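# Find the light check weight and set it on the red dish

## Task

Four check weights are present and exactly one weighs less than the rest. Identify it (the balance pointer sits over white when both pans hold equal mass and tilts toward the pan with less mass) and leave it lying flat on the red dish, with the other three weights not on the dish. Nothing may end up inside or beneath any furniture. Every object other than the weights and the dish must finish resting directly on the furniture piece it started on. The result must hold without any robot supporting it. Finally open the grippers and move the arms away.

## Robot and tools

Robots: three identical i2rt Big YAM arms named arm1, arm2 and arm3. Each has six revolute joints, a two-finger gripper, and a wrist camera (arm1_cam_wrist, arm2_cam_wrist, arm3_cam_wrist). With joints 1 and 6 at 0 and the hand level and facing forward, that camera rides on top of the hand looking toward the fingertips. Two fixed room cameras, room_a and room_b, view the scene. Reach is roughly 1.0 m from the joint 1 axis. The arms do not coordinate; if one stalls, the rest keep going.

Frames: a single scene frame, origin on the floor, +z up. The hand point is midway between the fingertips; its z axis runs along the fingers and the fingers separate along its y axis. Hand poses depend on each robot's foot pose, which is never printed. You only command joints, never Cartesian poses.

execute_actions(actions, cameras): actions is a list holding one action object or nothing (empty list = just report state and images). The action object is keyed by robot name ("arm1", "arm2", "arm3"); each robot's entry holds "joints", a mapping from joint name to an absolute target (not an offset). Names and ranges: joint1_rad -2.879 to 2.879 rad (base yaw, positive counter-clockwise viewed from above, 0 = direction the foot faces); joint2_rad 0 to 3.141 (shoulder; 0 = upper arm pointing back roughly flat, increasing lifts it up then forward); joint3_rad 0 to 3.019 (elbow; 0 = folded, increasing opens); joint4_rad -1.692 to 1.57 (hand pitch, positive tilts fingers up); joint5_rad -1.57 to 1.57 (hand yaw, positive toward the arm's right); joint6_rad -2.094 to 2.094 (hand roll, positive clockwise seen from behind); gripper_m 0 to 0.093 metres (fingertip gap). Done tolerances: ±0.045, ±0.14, ±0.09, ±0.055, ±0.03, ±0.035 rad and ±0.003 m. Include only the joints you want to change, but an omitted joint or arm may still be driving toward an earlier target. All motions in the action start at once and may finish at different times; joints move at different speeds, so the hand can sweep a wide arc. Example: {"arm1": {"joints": {"gripper_m": 0.05}}, "arm2": {"joints": {"joint1_rad": 0.3}}}. Any unknown key or out-of-range number rejects the whole call and nothing moves. cameras: list of names from arm1_cam_wrist, arm2_cam_wrist, arm3_cam_wrist, room_a, room_b, all; omitted/null/["all"] returns every camera, [] returns none; the "pictures" line lists image order. If a result reports a stop, later motion calls in that same reply are skipped.

wait(seconds): 0 to 10 s, commands nothing, returns state and images as an empty action would. zoom_image(camera, region): enlarges part of that camera's most recent full image; region is [x0, y0, x1, y1] in pixels from the top-left, at most 504 by 504. read_manual(section): returns only licence text ("licences"). finished_scene(scene): pass the current scene number to end it; irreversible, reports success. Replying with no tool call ends everything.

Result lines: joint_positions gives current joint readings (gripper_m is the sum of the two finger slides). Joint torques are raw drive outputs per arm joint, nonzero even in free air, with per-arm offset, scale and noise, so treat them loosely as load hints. joint_status tells how each commanded motion ended: reached; "off_target" (stopped short, may still push); "contact_stop" or "time_out" (joint keeps its rest position, though a timed-out joint can keep a nearby target and keep pushing, listed in on_its_own and moving on if freed); "not_followed" after a "joint command not followed" line, meaning a self/inter-arm clearance check blocked the arm's joint targets (its gripper command still runs) and may retry them on later actions. on_its_own lists what the call did not command; its "held at" is a target, not a position. To relieve a pushing joint, send it its reported position. Tiny changes from the current reading may not move a joint. Loaded joints holding up weight slowly sag.

Heat: sustained force heats motors, even while you think. A MOTOR HOT line appears from 85 °C; at 100 °C the arm and gripper go limp and fall (OVER-TEMPERATURE FAULT), and its unfinished keys read "limit_stop_at_motor_heat"; resend targets afterward. Simulation runs while you compose replies; the robot holds the last command meanwhile.

Avoid: the arms do not stop on contact and can press hard, so approach surfaces gently and don't leave joints straining. Two arms pressing hard together ends the run; the anti-collision check may react late and ignores fingers, gripper housings and wrist cameras. Don't drop, slam, or knock anything off the work area or onto the floor, and don't let anything go inside or under furniture. Loose objects may occasionally be nudged by outside disturbances. Finger force is about 50 to 62 N per pad (less on some). Use the balance to compare weights, read the pointer in images, then place the light one flat on the red dish, release, and retract.

Each tool is called after "Call:" in YAML: its name, and indented under it one key for each argument.

## Session

I'll start by looking at the scene.

Call:
execute_actions:
  actions: []

Scene clock: 0.00 s.
Joint torques (N m, as the arm reports them, + toward a larger angle): no reading
arm1.joint_positions: joint1_rad=-0.636 joint2_rad=+0.543 joint3_rad=+1.341 joint4_rad=-1.288 joint5_rad=+0.095 joint6_rad=-0.710 gripper_m=+0.095
arm1.joint_status: not commanded
arm1.hand: x=-0.8654 y=-0.0479 z=+1.3641 quat_wxyz=(-0.503, +0.688, -0.514, -0.091) (m; scene frame)
arm2.joint_positions: joint1_rad=+0.506 joint2_rad=+0.487 joint3_rad=+1.331 joint4_rad=-1.237 joint5_rad=+0.009 joint6_rad=+0.250 gripper_m=+0.094
arm2.joint_status: not commanded
arm2.hand: x=-0.2351 y=+0.1390 z=+1.4096 quat_wxyz=(-0.151, +0.720, -0.415, -0.535) (m; scene frame)
arm3.joint_positions: joint1_rad=-0.180 joint2_rad=+0.643 joint3_rad=+1.359 joint4_rad=-1.630 joint5_rad=+0.027 joint6_rad=+0.140 gripper_m=+0.094
arm3.joint_status: not commanded
arm3.hand: x=+1.0686 y=+0.0584 z=+1.2794 quat_wxyz=(-0.249, -0.693, -0.641, +0.215) (m; scene frame)
pictures: arm1_cam_wrist, arm2_cam_wrist, arm3_cam_wrist, room_a, room_b
Images, in order (width x height): arm1_cam_wrist 616x616, arm2_cam_wrist 616x616, arm3_cam_wrist 616x616, room_a 504x504, room_b 504x504.

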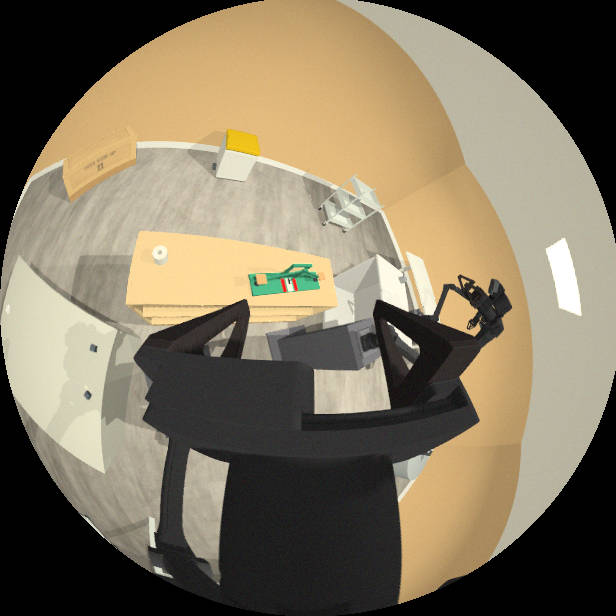

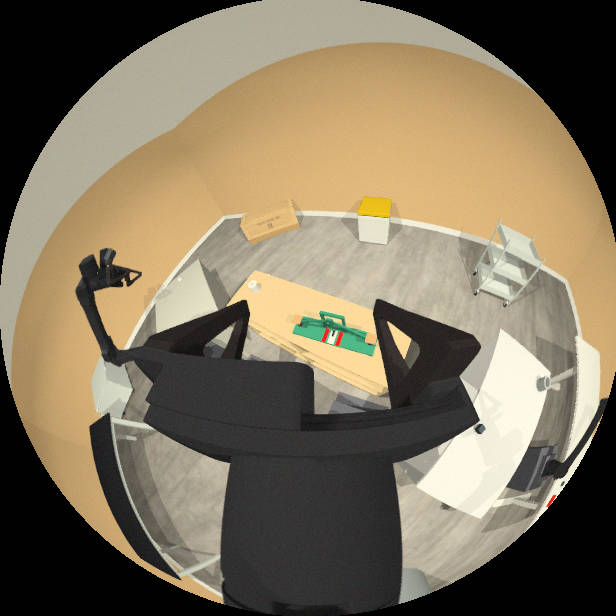

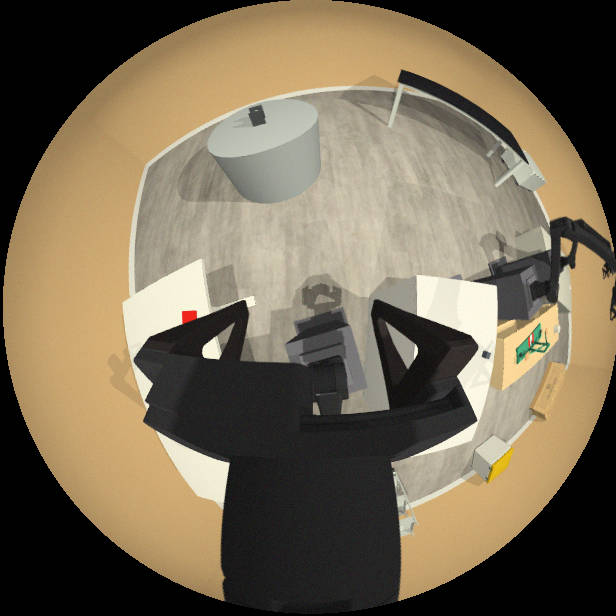

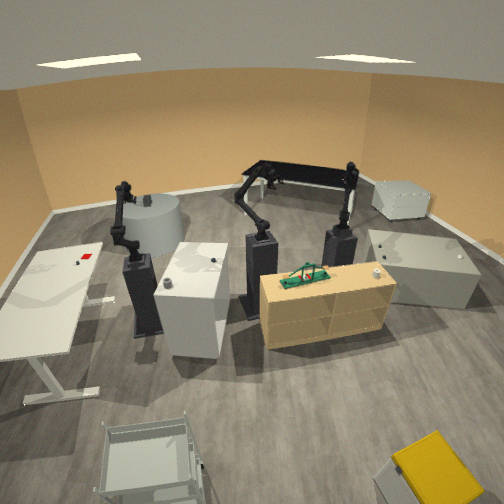

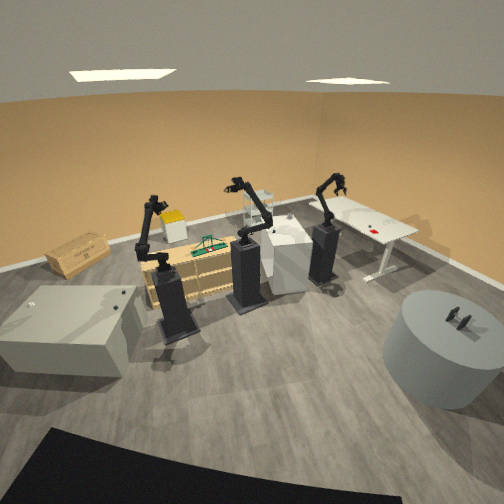

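Call:
zoom_image:
  camera: "room_a"
  region: [240, 230, 500, 360]

Call:
zoom_image:
  camera: "room_a"
  region: [0, 170, 260, 370]

Call:
zoom_image:
  camera: "arm1_cam_wrist"
  region: [120, 220, 360, 340]

Call:
zoom_image:
  camera: "arm2_cam_wrist"
  region: [220, 260, 420, 400]

Region (240, 230, 500, 360) of room_a's 504x504 image, scaled by 1.938, with more detail than that image has.

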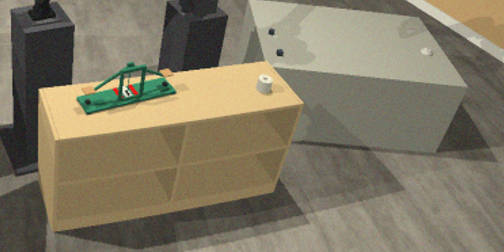

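Region (0, 170, 260, 370) of room_a's 504x504 image, scaled by 1.938, with more detail than that image has; it fills the top 388 rows of this view, and the rest is white.

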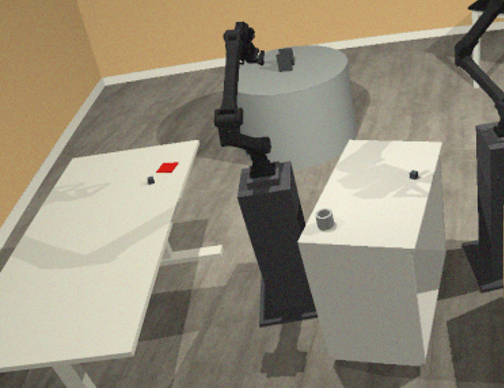

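Region (120, 220, 360, 340) of arm1_cam_wrist's 616x616 image, scaled by 2.100, with more detail than that image has.

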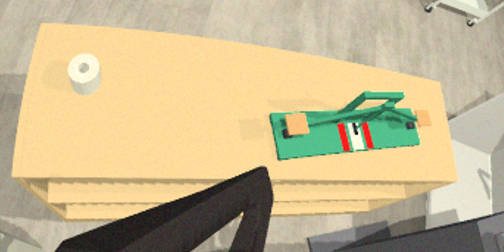

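Region (220, 260, 420, 400) of arm2_cam_wrist's 616x616 image, scaled by 2.520, with more detail than that image has; it fills the top 353 rows of this view, and the rest is white.

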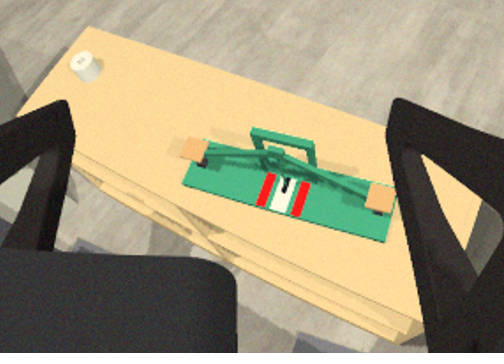

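Call:
zoom_image:
  camera: "arm1_cam_wrist"
  region: [260, 230, 560, 400]

Call:
zoom_image:
  camera: "arm1_cam_wrist"
  region: [0, 240, 200, 480]

Call:
zoom_image:
  camera: "arm3_cam_wrist"
  region: [100, 230, 540, 480]

Call:
zoom_image:
  camera: "arm2_cam_wrist"
  region: [380, 300, 616, 540]

Region (260, 230, 560, 400) of arm1_cam_wrist's 616x616 image, scaled by 1.680, with more detail than that image has; it fills the top 286 rows of this view, and the rest is white.

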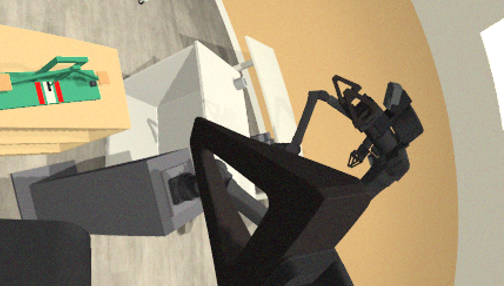

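Region (0, 240, 200, 480) of arm1_cam_wrist's 616x616 image, scaled by 2.100, with more detail than that image has.

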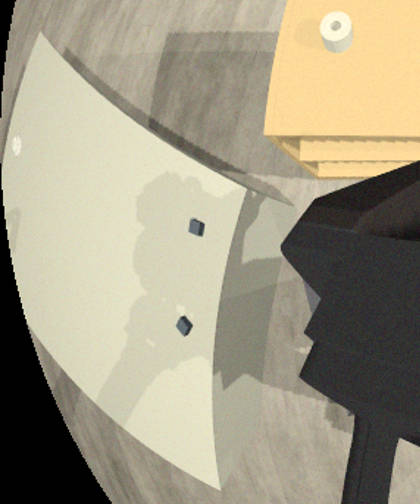

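Region (100, 230, 540, 480) of arm3_cam_wrist's 616x616 image, scaled by 1.145, with more detail than that image has; it fills the top 286 rows of this view, and the rest is white.

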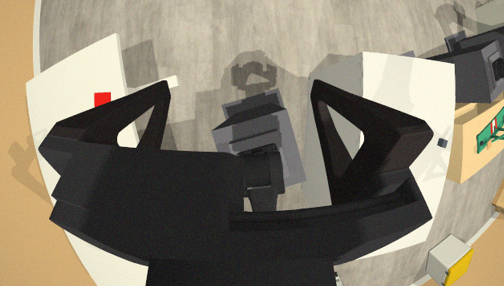

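Region (380, 300, 616, 540) of arm2_cam_wrist's 616x616 image, scaled by 2.100, with more detail than that image has; it fills the left 496 columns of this view, and the rest is white.

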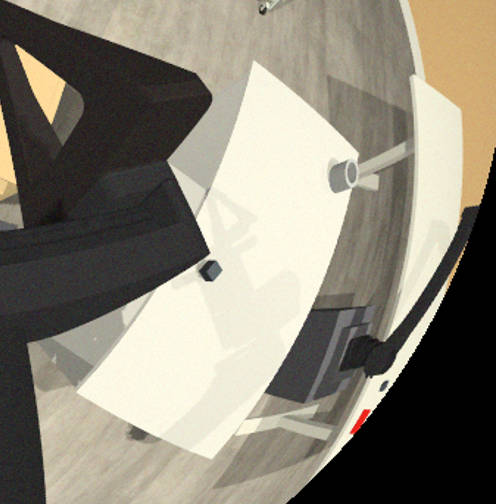

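Call:
zoom_image:
  camera: "arm2_cam_wrist"
  region: [120, 240, 300, 400]

Call:
zoom_image:
  camera: "room_b"
  region: [0, 170, 260, 360]

Call:
zoom_image:
  camera: "room_b"
  region: [220, 160, 504, 420]

Region (120, 240, 300, 400) of arm2_cam_wrist's 616x616 image, scaled by 2.800, with more detail than that image has.

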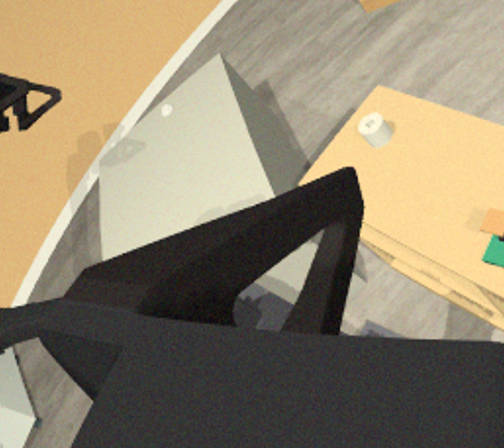

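Region (0, 170, 260, 360) of room_b's 504x504 image, scaled by 1.938, with more detail than that image has; it fills the top 368 rows of this view, and the rest is white.

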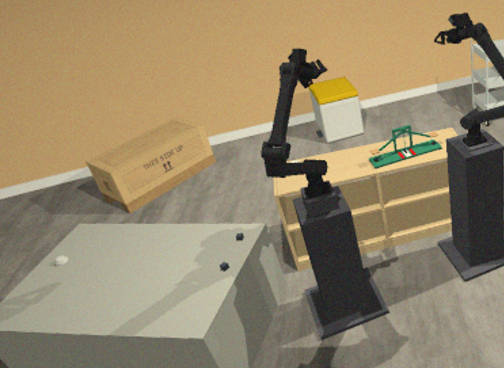

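Region (220, 160, 504, 420) of room_b's 504x504 image, scaled by 1.775, with more detail than that image has; it fills the top 461 rows of this view, and the rest is white.

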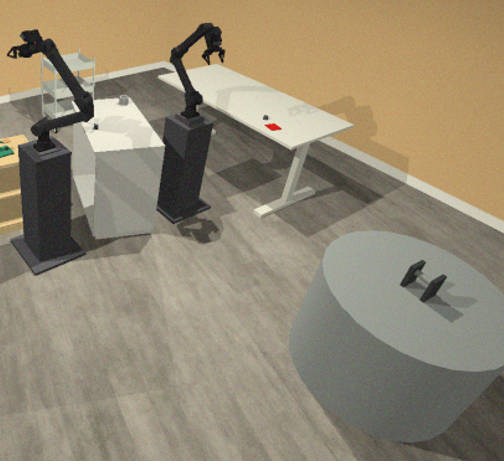

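Call:
execute_actions:
  actions:
    - {"arm1":{"joints":{"joint1_rad":0.975,"joint2_rad":1.77,"joint3_rad":1.01,"joint4_rad":-0.81,"joint5_rad":0,"joint6_rad":0,"gripper_m":0.09}},"arm2":{"joints":{"joint1_rad":-1.28,"joint2_rad":1.763,"joint3_rad":1.378,"joint4_rad":-1.186,"joint5_rad":0,"joint6_rad":0,"gripper_m":0.09}},"arm3":{"joints":{"joint1_rad":1.22,"joint2_rad":1.839,"joint3_rad":1.515,"joint4_rad":-1.246,"joint5_rad":0,"joint6_rad":0,"gripper_m":0.09}}}
  cameras: ["arm1_cam_wrist","arm2_cam_wrist","arm3_cam_wrist"]

Scene clock: 30.87 s.
Joint torques (N m, as the arm reports them, + toward a larger angle): arm1=[ -0.45 -13.34   6.19   0.72  -0.06   0.25] | arm2=[  0.17 -14.33  10.06   0.05   0.08  -0.11] | arm3=[ -1.99 -14.75   8.35   0.06   0.1   -0.09]
arm1.joint_positions: joint1_rad=+0.974 joint2_rad=+1.778 joint3_rad=+1.012 joint4_rad=-0.820 joint5_rad=-0.001 joint6_rad=-0.016 gripper_m=+0.090
arm1.joint_status: all done
arm1.hand: x=-1.3796 y=-0.1079 z=+0.8050 quat_wxyz=(+0.005, +0.988, -0.152, +0.001) (m; scene frame)
arm2.joint_positions: joint1_rad=-1.285 joint2_rad=+1.780 joint3_rad=+1.350 joint4_rad=-1.183 joint5_rad=+0.001 joint6_rad=+0.010 gripper_m=+0.090
arm2.joint_status: all done
arm2.hand: x=+0.3305 y=+0.2641 z=+0.9320 quat_wxyz=(+0.020, +0.273, -0.962, +0.006) (m; scene frame)
arm3.joint_positions: joint1_rad=+1.228 joint2_rad=+1.819 joint3_rad=+1.505 joint4_rad=-1.244 joint5_rad=-0.001 joint6_rad=+0.016 gripper_m=+0.090
arm3.joint_status: all done
arm3.hand: x=+1.6055 y=+0.2016 z=+0.9283 quat_wxyz=(-0.009, -0.053, -0.999, +0.006) (m; scene frame)
pictures: arm1_cam_wrist, arm2_cam_wrist, arm3_cam_wrist
Images, in order (width x height): arm1_cam_wrist 616x616, arm2_cam_wrist 616x616, arm3_cam_wrist 616x616.

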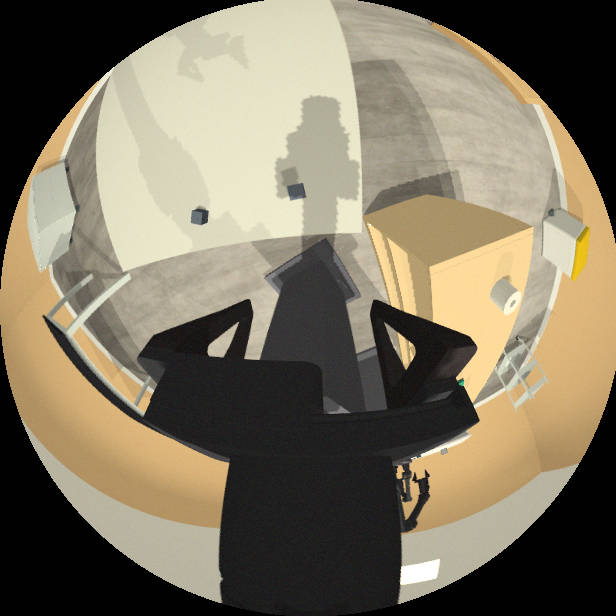

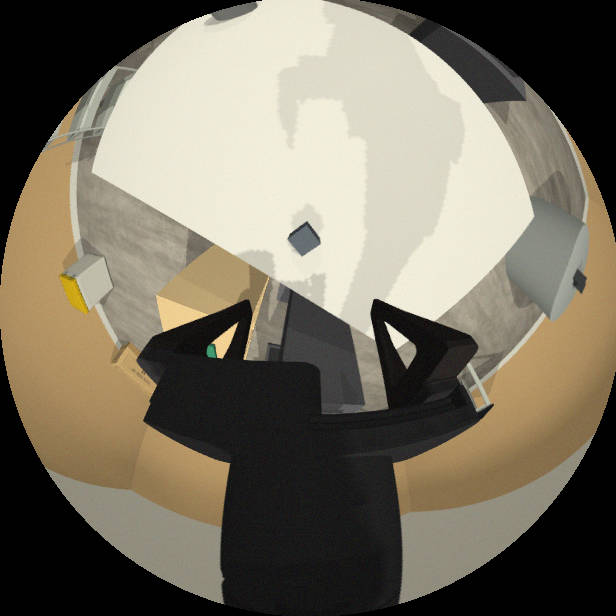

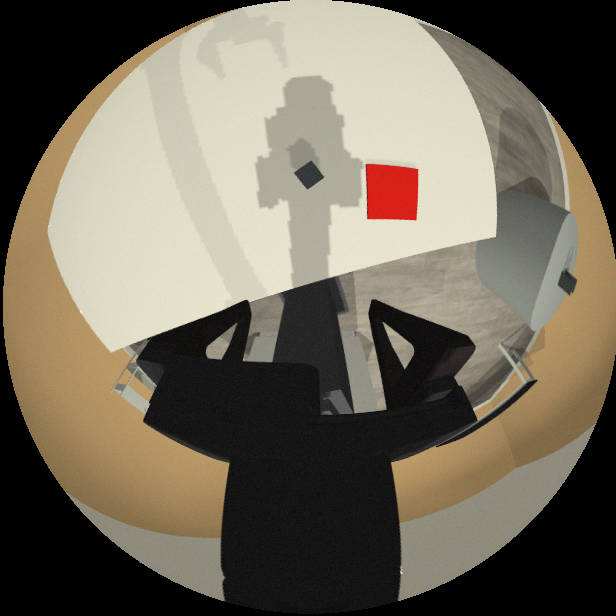

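Call:
zoom_image:
  camera: "arm1_cam_wrist"
  region: [160, 140, 360, 260]

Call:
zoom_image:
  camera: "arm2_cam_wrist"
  region: [240, 190, 380, 320]

Call:
zoom_image:
  camera: "arm3_cam_wrist"
  region: [250, 130, 450, 320]

Region (160, 140, 360, 260) of arm1_cam_wrist's 616x616 image, scaled by 2.520, with more detail than that image has; it fills the top 302 rows of this view, and the rest is white.

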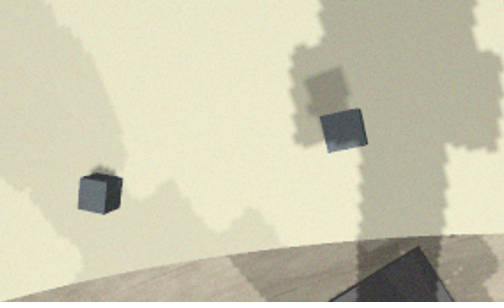

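Region (240, 190, 380, 320) of arm2_cam_wrist's 616x616 image, scaled by 3.600, with more detail than that image has; it fills the top 468 rows of this view, and the rest is white.

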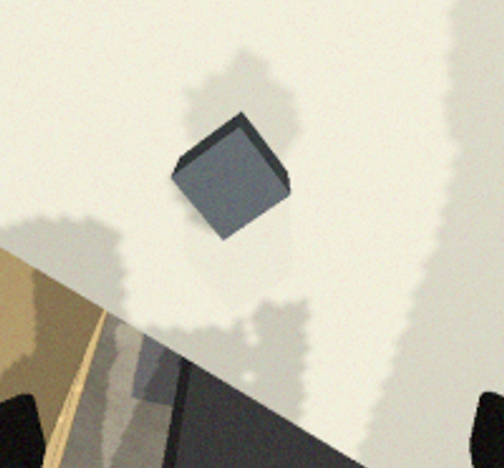

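Region (250, 130, 450, 320) of arm3_cam_wrist's 616x616 image, scaled by 2.520, with more detail than that image has; it fills the top 479 rows of this view, and the rest is white.

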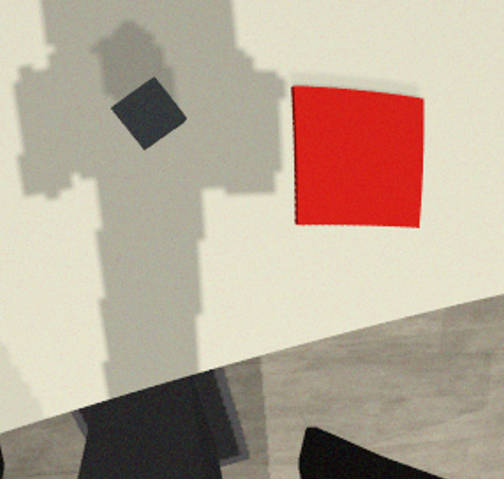

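Call:
execute_actions:
  actions:
    - {"arm1":{"joints":{"joint1_rad":1.023,"joint2_rad":2.162,"joint3_rad":1.230,"joint4_rad":-0.625,"joint5_rad":0,"joint6_rad":-0.156}},"arm2":{"joints":{"joint1_rad":-1.277,"joint2_rad":1.862,"joint3_rad":1.335,"joint4_rad":-1.016,"joint5_rad":0,"joint6_rad":-0.628}},"arm3":{"joints":{"joint1_rad":1.221,"joint2_rad":2.150,"joint3_rad":1.838,"joint4_rad":-1.258,"joint5_rad":0,"joint6_rad":-0.64}}}
  cameras: ["arm1_cam_wrist","arm2_cam_wrist","arm3_cam_wrist"]

Scene clock: 50.37 s.
Joint torques (N m, as the arm reports them, + toward a larger angle): arm1=[  0.16 -16.99   6.5    0.65  -0.05  -0.05] | arm2=[  0.58 -15.31   7.37   0.67   0.04  -0.12] | arm3=[ -2.15 -18.93  11.13  -0.18   0.05  -0.12]
arm1.joint_positions: joint1_rad=+1.014 joint2_rad=+2.176 joint3_rad=+1.212 joint4_rad=-0.633 joint5_rad=-0.001 joint6_rad=-0.141 gripper_m=+0.090
arm1.joint_status: all done
arm1.hand: x=-1.4503 y=-0.1067 z=+0.6728 quat_wxyz=(+0.006, +0.998, -0.070, +0.007) (m; scene frame)
arm2.joint_positions: joint1_rad=-1.285 joint2_rad=+1.881 joint3_rad=+1.333 joint4_rad=-1.025 joint5_rad=+0.001 joint6_rad=-0.618 gripper_m=+0.090
arm2.joint_status: all done
arm2.hand: x=+0.3506 y=+0.2768 z=+0.8756 quat_wxyz=(+0.001, +0.556, -0.831, +0.000) (m; scene frame)
arm3.joint_positions: joint1_rad=+1.228 joint2_rad=+2.137 joint3_rad=+1.784 joint4_rad=-1.253 joint5_rad=-0.001 joint6_rad=-0.622 gripper_m=+0.090
arm3.joint_status: all done
arm3.hand: x=+1.6903 y=+0.1928 z=+0.8475 quat_wxyz=(+0.016, +0.262, -0.965, +0.000) (m; scene frame)
pictures: arm1_cam_wrist, arm2_cam_wrist, arm3_cam_wrist
Images, in order (width x height): arm1_cam_wrist 616x616, arm2_cam_wrist 616x616, arm3_cam_wrist 616x616.

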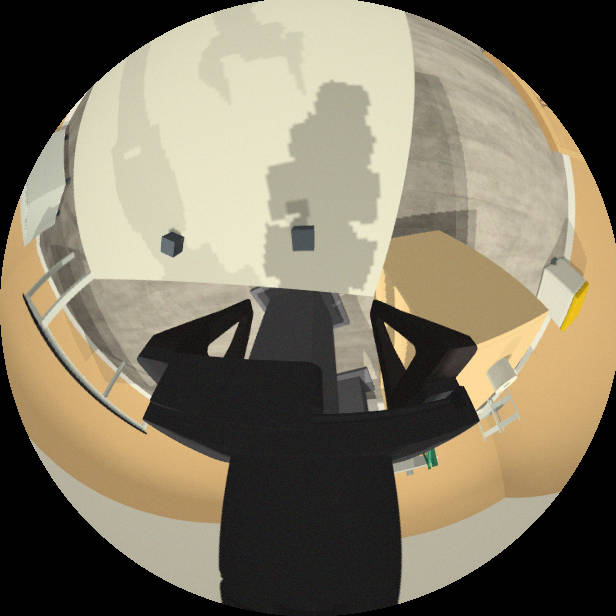

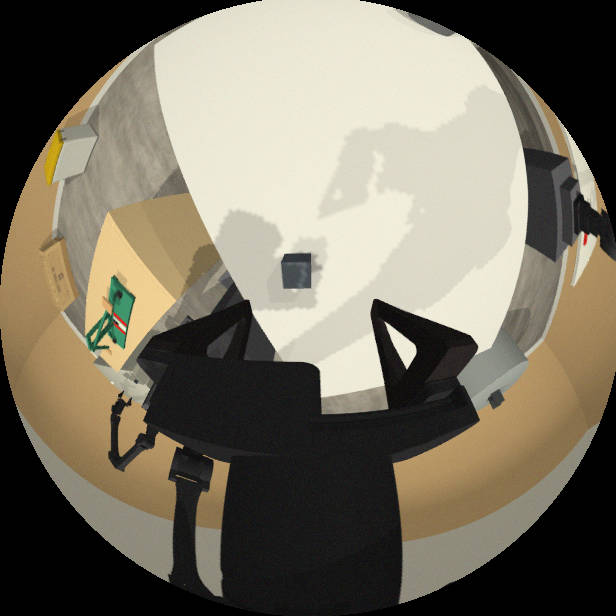

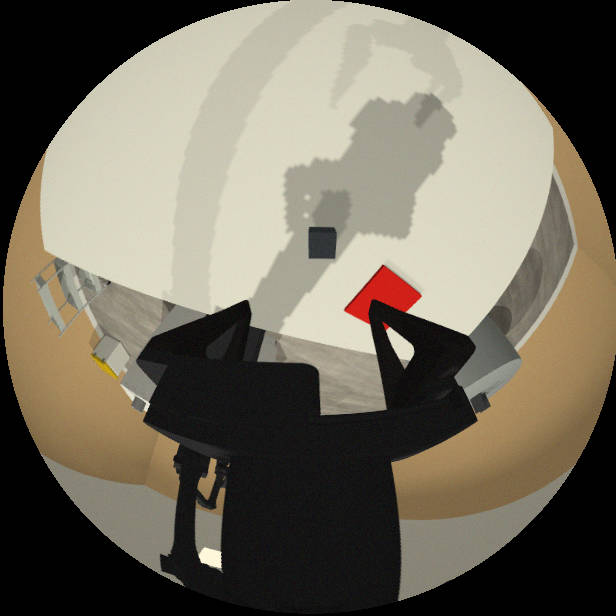

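Call:
zoom_image:
  camera: "arm1_cam_wrist"
  region: [240, 190, 380, 320]

Call:
zoom_image:
  camera: "arm2_cam_wrist"
  region: [240, 200, 380, 330]

Call:
zoom_image:
  camera: "arm3_cam_wrist"
  region: [240, 190, 440, 330]

Region (240, 190, 380, 320) of arm1_cam_wrist's 616x616 image, scaled by 3.600, with more detail than that image has; it fills the top 468 rows of this view, and the rest is white.

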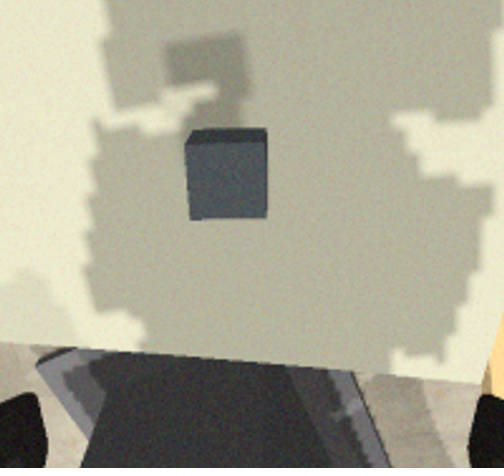

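Region (240, 200, 380, 330) of arm2_cam_wrist's 616x616 image, scaled by 3.600, with more detail than that image has; it fills the top 468 rows of this view, and the rest is white.

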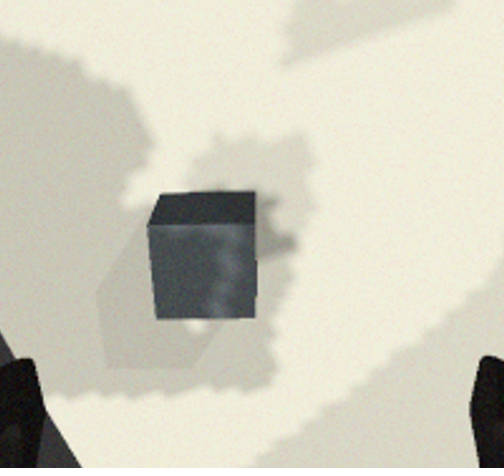

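Region (240, 190, 440, 330) of arm3_cam_wrist's 616x616 image, scaled by 2.520, with more detail than that image has; it fills the top 353 rows of this view, and the rest is white.

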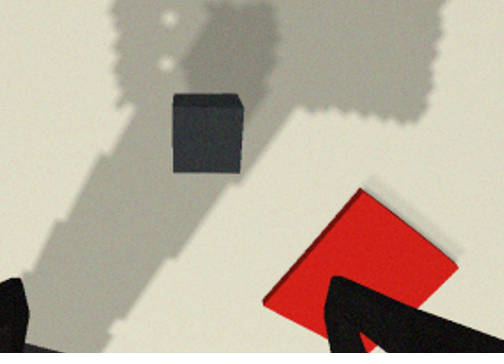

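Call:
execute_actions:
  actions: []
  cameras: []

Scene clock: 60.87 s.
Joint torques (N m, as the arm reports them, + toward a larger angle): arm1=[  0.29 -16.98   6.5    0.56  -0.07  -0.05] | arm2=[  0.63 -14.77   7.44   0.68   0.04  -0.12] | arm3=[ -2.12 -19.22  11.19  -0.15   0.04  -0.12]
arm1.joint_positions: joint1_rad=+1.014 joint2_rad=+2.176 joint3_rad=+1.212 joint4_rad=-0.633 joint5_rad=-0.001 joint6_rad=-0.141 gripper_m=+0.090
arm1.joint_status: all done
arm1.hand: x=-1.4503 y=-0.1067 z=+0.6728 quat_wxyz=(+0.006, +0.998, -0.070, +0.007) (m; scene frame)
arm2.joint_positions: joint1_rad=-1.285 joint2_rad=+1.881 joint3_rad=+1.333 joint4_rad=-1.025 joint5_rad=+0.001 joint6_rad=-0.618 gripper_m=+0.090
arm2.joint_status: all done
arm2.hand: x=+0.3506 y=+0.2768 z=+0.8756 quat_wxyz=(+0.001, +0.557, -0.831, +0.000) (m; scene frame)
arm3.joint_positions: joint1_rad=+1.228 joint2_rad=+2.137 joint3_rad=+1.784 joint4_rad=-1.253 joint5_rad=-0.001 joint6_rad=-0.622 gripper_m=+0.090
arm3.joint_status: all done
arm3.hand: x=+1.6903 y=+0.1928 z=+0.8475 quat_wxyz=(+0.016, +0.262, -0.965, +0.000) (m; scene frame)
pictures: none
No camera images: the call's "cameras" was empty. Leave "cameras" out to get every camera's image.

Call:
execute_actions:
  actions:
    - {"arm1":{"joints":{"joint1_rad":1.035,"joint2_rad":2.528,"joint3_rad":1.352,"joint4_rad":-0.355}},"arm2":{"joints":{"joint1_rad":-1.268,"joint2_rad":1.969,"joint3_rad":1.215,"joint4_rad":-0.790}},"arm3":{"joints":{"joint1_rad":1.212,"joint2_rad":2.298,"joint3_rad":1.776,"joint4_rad":-1.03}}}
  cameras: ["arm1_cam_wrist","arm2_cam_wrist","arm3_cam_wrist"]

Scene clock: 70.27 s.
Joint torques (N m, as the arm reports them, + toward a larger angle): arm1=[  0.14 -18.54   4.21   0.95  -0.17   0.01] | arm2=[  0.43 -14.66   6.23   0.61  -0.03  -0.11] | arm3=[ -2.11 -21.01   6.9    0.59   0.04  -0.11]
arm1.joint_positions: joint1_rad=+1.026 joint2_rad=+2.537 joint3_rad=+1.345 joint4_rad=-0.369 joint5_rad=+0.001 joint6_rad=-0.146 gripper_m=+0.090
arm1.joint_status: all done
arm1.hand: x=-1.4647 y=-0.1097 z=+0.5185 quat_wxyz=(+0.001, +0.998, -0.061, -0.011) (m; scene frame)
arm2.joint_positions: joint1_rad=-1.272 joint2_rad=+1.977 joint3_rad=+1.213 joint4_rad=-0.798 joint5_rad=+0.002 joint6_rad=-0.620 gripper_m=+0.090
arm2.joint_status: all done
arm2.hand: x=+0.3336 y=+0.2739 z=+0.7916 quat_wxyz=(-0.004, +0.563, -0.827, +0.001) (m; scene frame)
arm3.joint_positions: joint1_rad=+1.221 joint2_rad=+2.292 joint3_rad=+1.778 joint4_rad=-1.041 joint5_rad=-0.001 joint6_rad=-0.622 gripper_m=+0.090
arm3.joint_status: all done
arm3.hand: x=+1.7173 y=+0.1846 z=+0.7482 quat_wxyz=(-0.007, +0.259, -0.966, +0.009) (m; scene frame)
pictures: arm1_cam_wrist, arm2_cam_wrist, arm3_cam_wrist
Images, in order (width x height): arm1_cam_wrist 616x616, arm2_cam_wrist 616x616, arm3_cam_wrist 616x616.

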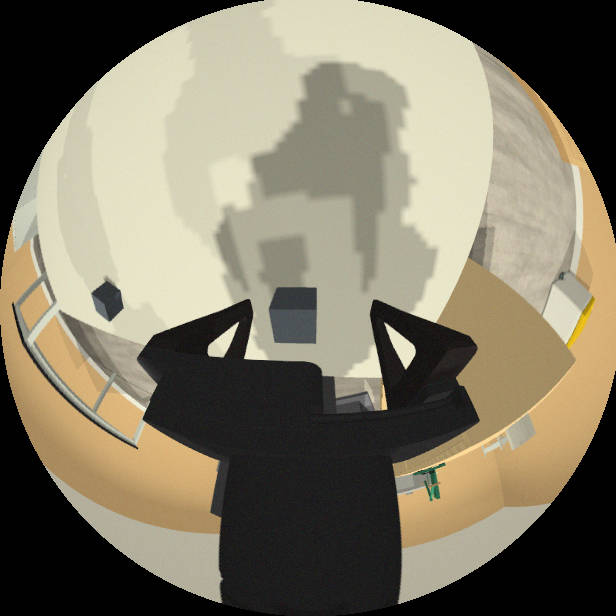

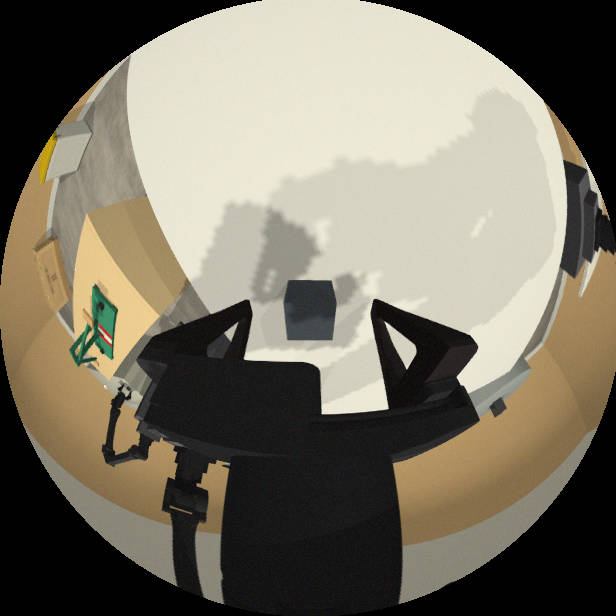

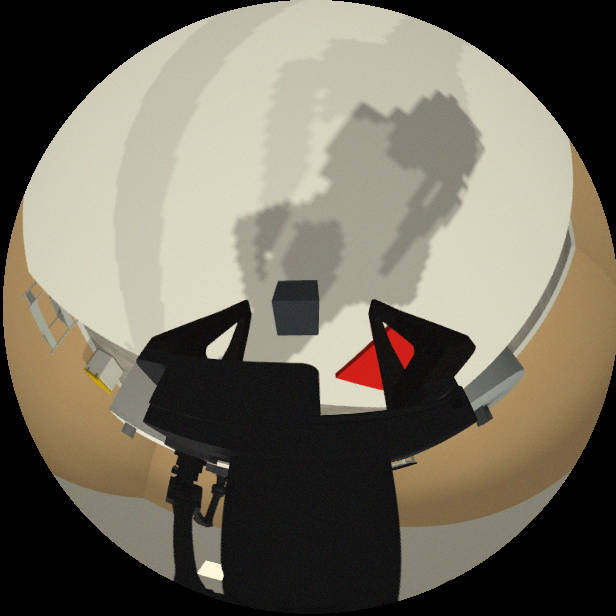

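Call:
zoom_image:
  camera: "arm1_cam_wrist"
  region: [220, 250, 400, 380]

Call:
zoom_image:
  camera: "arm2_cam_wrist"
  region: [220, 250, 400, 380]

Call:
zoom_image:
  camera: "arm3_cam_wrist"
  region: [220, 250, 400, 380]

Region (220, 250, 400, 380) of arm1_cam_wrist's 616x616 image, scaled by 2.800, with more detail than that image has.

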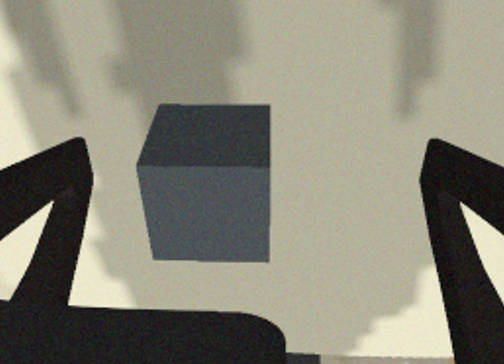

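Region (220, 250, 400, 380) of arm2_cam_wrist's 616x616 image, scaled by 2.800, with more detail than that image has.

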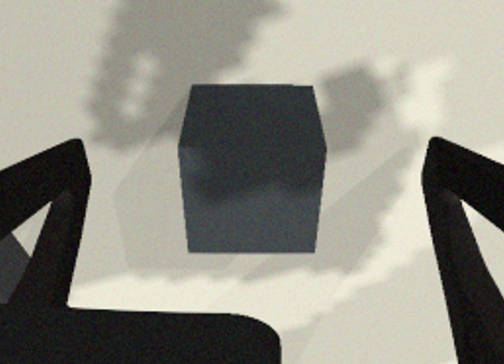

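Region (220, 250, 400, 380) of arm3_cam_wrist's 616x616 image, scaled by 2.800, with more detail than that image has.

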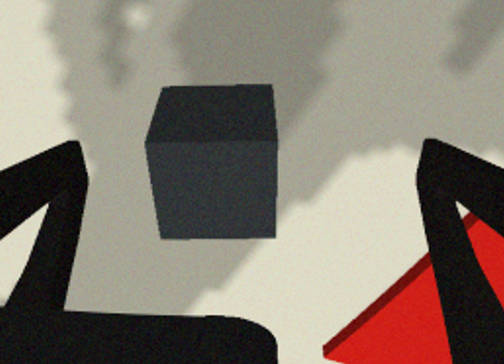

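Call:
execute_actions:
  actions:
    - {"arm1":{"joints":{"gripper_m":0.024}},"arm2":{"joints":{"gripper_m":0.024}},"arm3":{"joints":{"joint3_rad":1.749,"joint4_rad":-1.02}}}
  cameras: ["arm1_cam_wrist","arm2_cam_wrist","arm3_cam_wrist"]

Scene clock: 77.83 s.
Joint torques (N m, as the arm reports them, + toward a larger angle): arm1=[  0.5  -17.91   4.01   1.04  -0.02   0.  ] | arm2=[  0.34 -14.17   6.36   0.66   0.    -0.1 ] | arm3=[ -2.06 -20.6    5.87   0.66   0.04  -0.11]
arm1.joint_positions: joint1_rad=+1.027 joint2_rad=+2.537 joint3_rad=+1.345 joint4_rad=-0.369 joint5_rad=-0.002 joint6_rad=-0.146 gripper_m=+0.030
arm1.joint_status: gripper_m off_target (ended at +0.030, target +0.024)
arm1.hand: x=-1.4650 y=-0.1108 z=+0.5185 quat_wxyz=(+0.002, +0.998, -0.061, -0.011) (m; scene frame)
arm2.joint_positions: joint1_rad=-1.272 joint2_rad=+1.977 joint3_rad=+1.213 joint4_rad=-0.798 joint5_rad=+0.002 joint6_rad=-0.620 gripper_m=+0.029
arm2.joint_status: gripper_m off_target (ended at +0.029, target +0.024)
arm2.hand: x=+0.3336 y=+0.2740 z=+0.7916 quat_wxyz=(-0.004, +0.563, -0.827, +0.001) (m; scene frame)
arm3.joint_positions: joint1_rad=+1.221 joint2_rad=+2.292 joint3_rad=+1.763 joint4_rad=-1.032 joint5_rad=-0.001 joint6_rad=-0.622 gripper_m=+0.090
arm3.joint_status: all done
arm3.hand: x=+1.7130 y=+0.1850 z=+0.7431 quat_wxyz=(-0.005, +0.259, -0.966, +0.008) (m; scene frame)
pictures: arm1_cam_wrist, arm2_cam_wrist, arm3_cam_wrist
Images, in order (width x height): arm1_cam_wrist 616x616, arm2_cam_wrist 616x616, arm3_cam_wrist 616x616.

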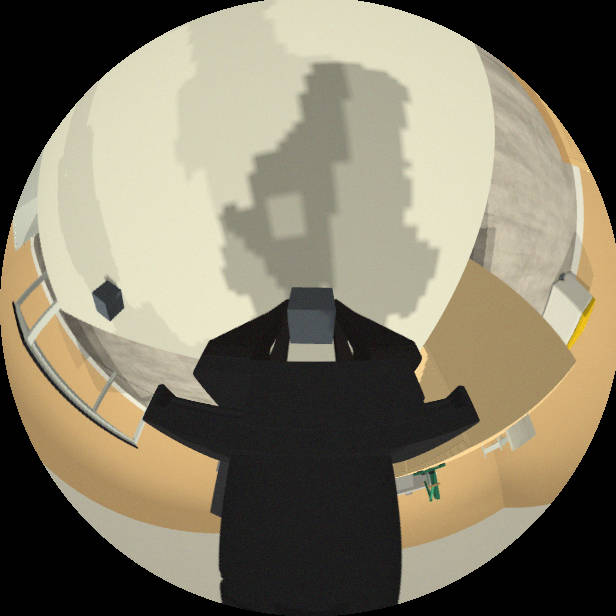

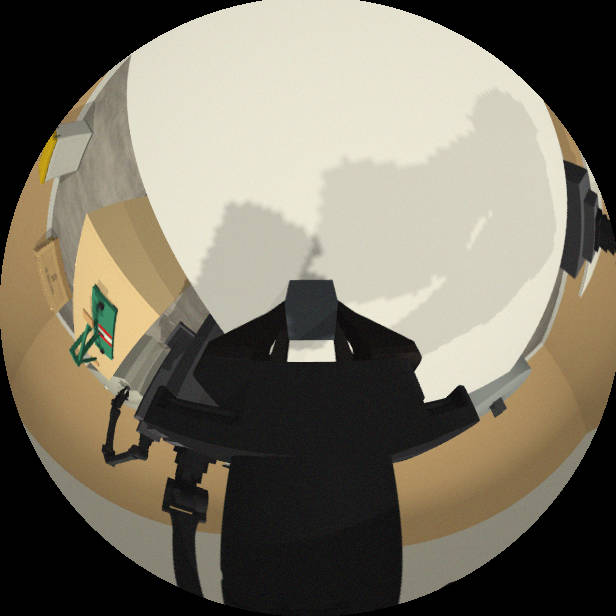

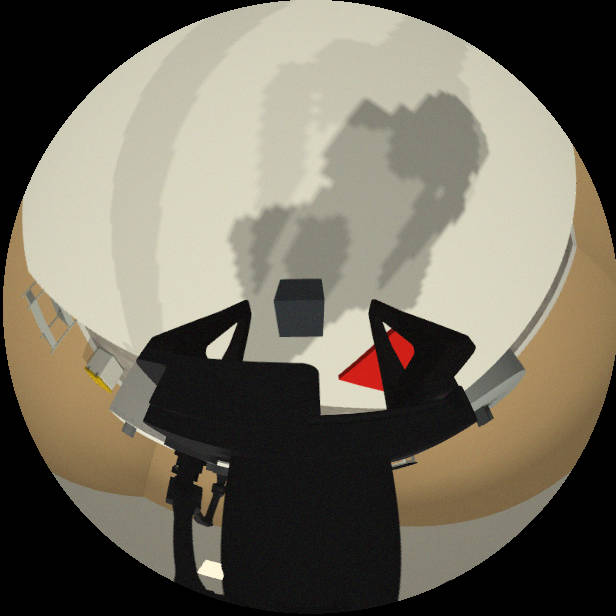

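Call:
execute_actions:
  actions:
    - {"arm1":{"joints":{"joint1_rad":0.75,"joint2_rad":2.075,"joint3_rad":1.75,"joint4_rad":-1.205}},"arm2":{"joints":{"joint1_rad":0.15,"joint2_rad":1.69,"joint3_rad":1.022,"joint4_rad":-0.885,"joint6_rad":-1.42}},"arm3":{"joints":{"gripper_m":0.024}}}
  cameras: ["arm1_cam_wrist","arm2_cam_wrist","arm3_cam_wrist"]

Scene clock: 92.93 s.
Joint torques (N m, as the arm reports them, + toward a larger angle): arm1=[ -0.85 -20.     9.4   -0.32  -0.16   0.01] | arm2=[ -0.15 -11.24   6.54   0.12   0.06  -0.11] | arm3=[ -2.29 -20.74   6.07   0.6    0.08  -0.11]
arm1.joint_positions: joint1_rad=+0.747 joint2_rad=+2.102 joint3_rad=+1.733 joint4_rad=-1.193 joint5_rad=+0.001 joint6_rad=-0.146 gripper_m=+0.030
arm1.joint_status: all done
arm1.hand: x=-1.5014 y=+0.0833 z=+0.8681 quat_wxyz=(+0.001, +0.980, -0.199, -0.010) (m; scene frame)
arm2.joint_positions: joint1_rad=+0.153 joint2_rad=+1.697 joint3_rad=+1.024 joint4_rad=-0.882 joint5_rad=-0.001 joint6_rad=-1.410 gripper_m=+0.029
arm2.joint_status: all done
arm2.hand: x=-0.2789 y=+0.3956 z=+0.8642 quat_wxyz=(-0.008, +0.991, +0.134, -0.003) (m; scene frame)
arm3.joint_positions: joint1_rad=+1.220 joint2_rad=+2.292 joint3_rad=+1.763 joint4_rad=-1.031 joint5_rad=-0.002 joint6_rad=-0.623 gripper_m=+0.029
arm3.joint_status: gripper_m off_target (ended at +0.029, target +0.024)
arm3.hand: x=+1.7131 y=+0.1849 z=+0.7431 quat_wxyz=(-0.005, +0.259, -0.966, +0.007) (m; scene frame)
pictures: arm1_cam_wrist, arm2_cam_wrist, arm3_cam_wrist
Images, in order (width x height): arm1_cam_wrist 616x616, arm2_cam_wrist 616x616, arm3_cam_wrist 616x616.

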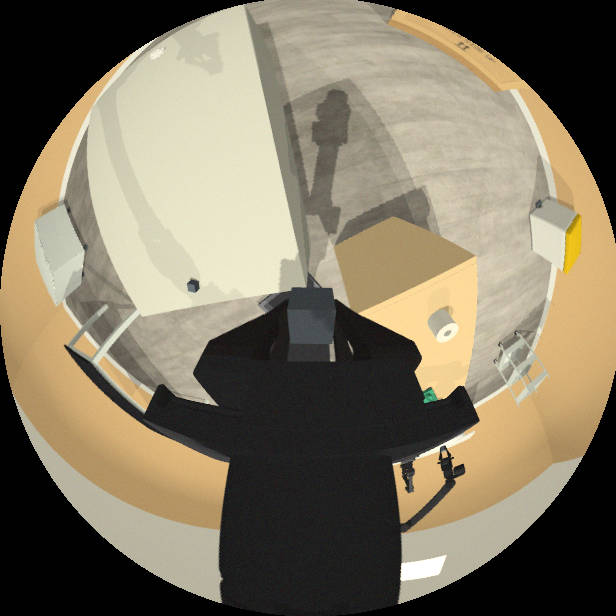

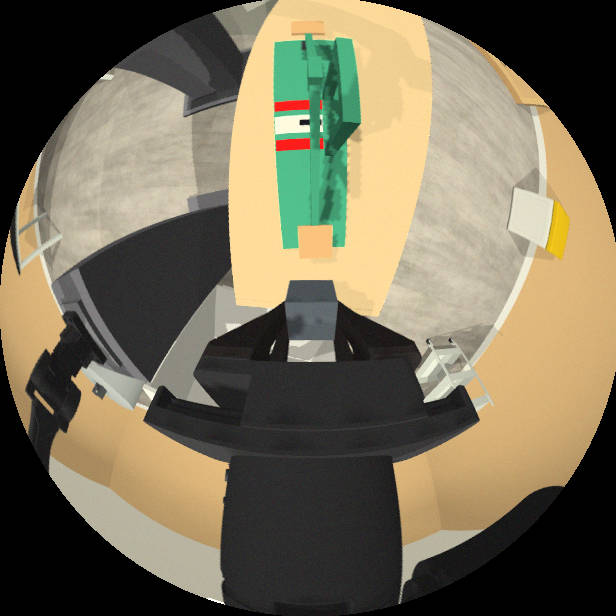

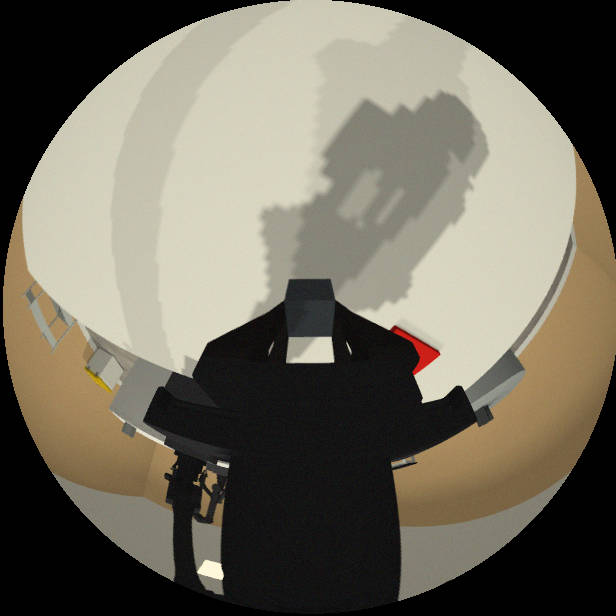

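Call:
zoom_image:
  camera: "arm2_cam_wrist"
  region: [220, 0, 440, 350]

Call:
zoom_image:
  camera: "arm2_cam_wrist"
  region: [250, 200, 370, 300]

Region (220, 0, 440, 350) of arm2_cam_wrist's 616x616 image, scaled by 1.440, with more detail than that image has; it fills the left 317 columns of this view, and the rest is white.

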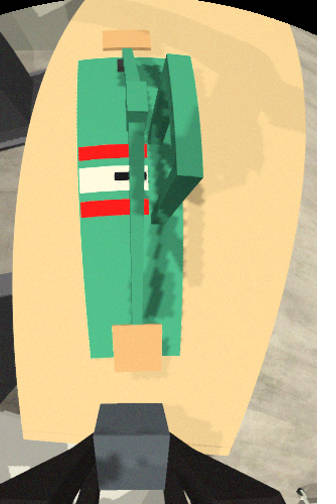

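Region (250, 200, 370, 300) of arm2_cam_wrist's 616x616 image, scaled by 4.200, with more detail than that image has.

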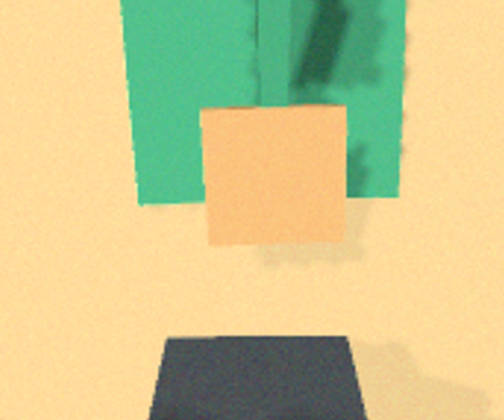

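Call:
execute_actions:
  actions:
    - {"arm1":{"joints":{"joint1_rad":-0.808,"joint6_rad":0.78}},"arm2":{"joints":{"joint2_rad":1.875,"joint3_rad":1.03,"joint4_rad":-0.705}},"arm3":{"joints":{"joint1_rad":1.0,"joint2_rad":2.195,"joint3_rad":1.79,"joint4_rad":-1.135}}}
  cameras: ["arm1_cam_wrist","arm2_cam_wrist","arm3_cam_wrist"]

Scene clock: 103.67 s.
Joint torques (N m, as the arm reports them, + toward a larger angle): arm1=[ -0.07 -20.48   9.26  -0.32  -0.14   0.19] | arm2=[ -0.38 -13.53   6.02   0.54   0.07  -0.12] | arm3=[ -2.48 -22.33   9.28  -0.36  -0.01  -0.11]
arm1.joint_positions: joint1_rad=-0.817 joint2_rad=+2.102 joint3_rad=+1.733 joint4_rad=-1.193 joint5_rad=+0.002 joint6_rad=+0.764 gripper_m=+0.030
arm1.joint_status: all done
arm1.hand: x=-0.6381 y=+0.2944 z=+0.8562 quat_wxyz=(+0.003, +0.132, -0.991, -0.002) (m; scene frame)
arm2.joint_positions: joint1_rad=+0.153 joint2_rad=+1.901 joint3_rad=+1.024 joint4_rad=-0.713 joint5_rad=-0.001 joint6_rad=-1.410 gripper_m=+0.029
arm2.joint_status: all done
arm2.hand: x=-0.2827 y=+0.4038 z=+0.7780 quat_wxyz=(+0.009, +0.991, +0.134, +0.002) (m; scene frame)
arm3.joint_positions: joint1_rad=+1.008 joint2_rad=+2.214 joint3_rad=+1.763 joint4_rad=-1.124 joint5_rad=+0.000 joint6_rad=-0.624 gripper_m=+0.029
arm3.joint_status: all done
arm3.hand: x=+1.6758 y=+0.0517 z=+0.7936 quat_wxyz=(+0.001, +0.156, -0.988, +0.005) (m; scene frame)
pictures: arm1_cam_wrist, arm2_cam_wrist, arm3_cam_wrist
Images, in order (width x height): arm1_cam_wrist 616x616, arm2_cam_wrist 616x616, arm3_cam_wrist 616x616.

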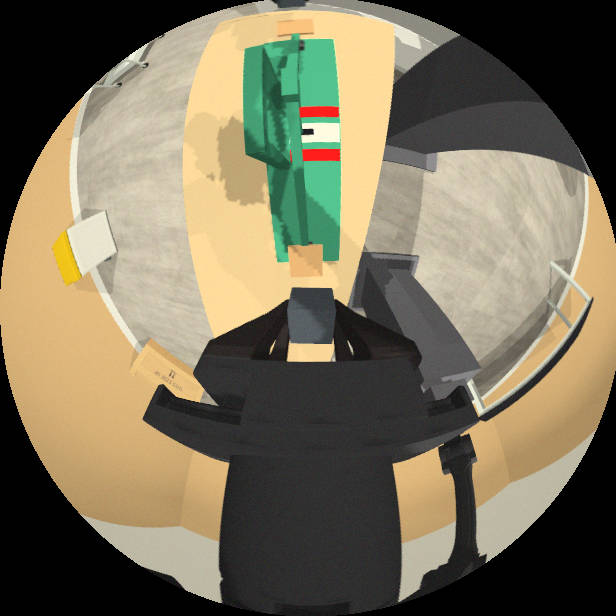

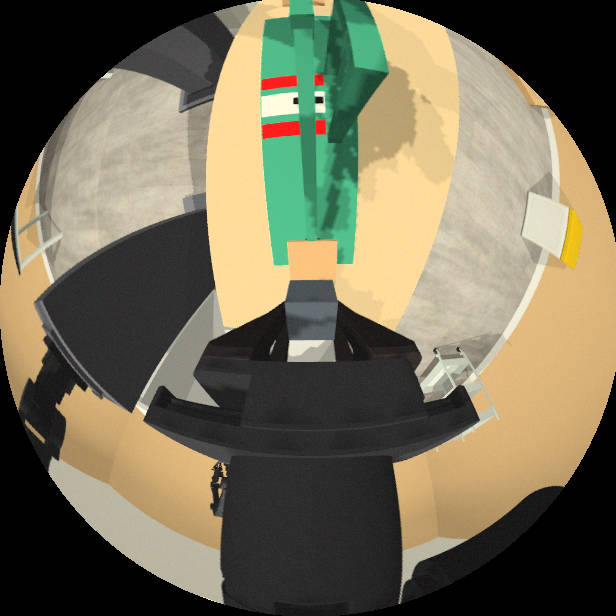

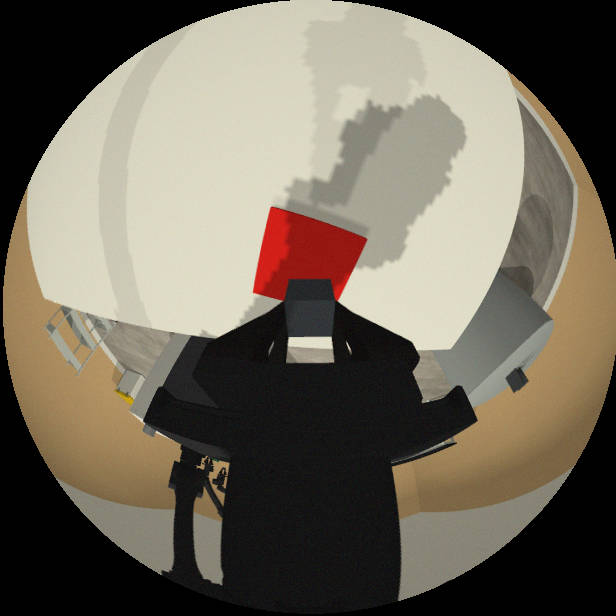

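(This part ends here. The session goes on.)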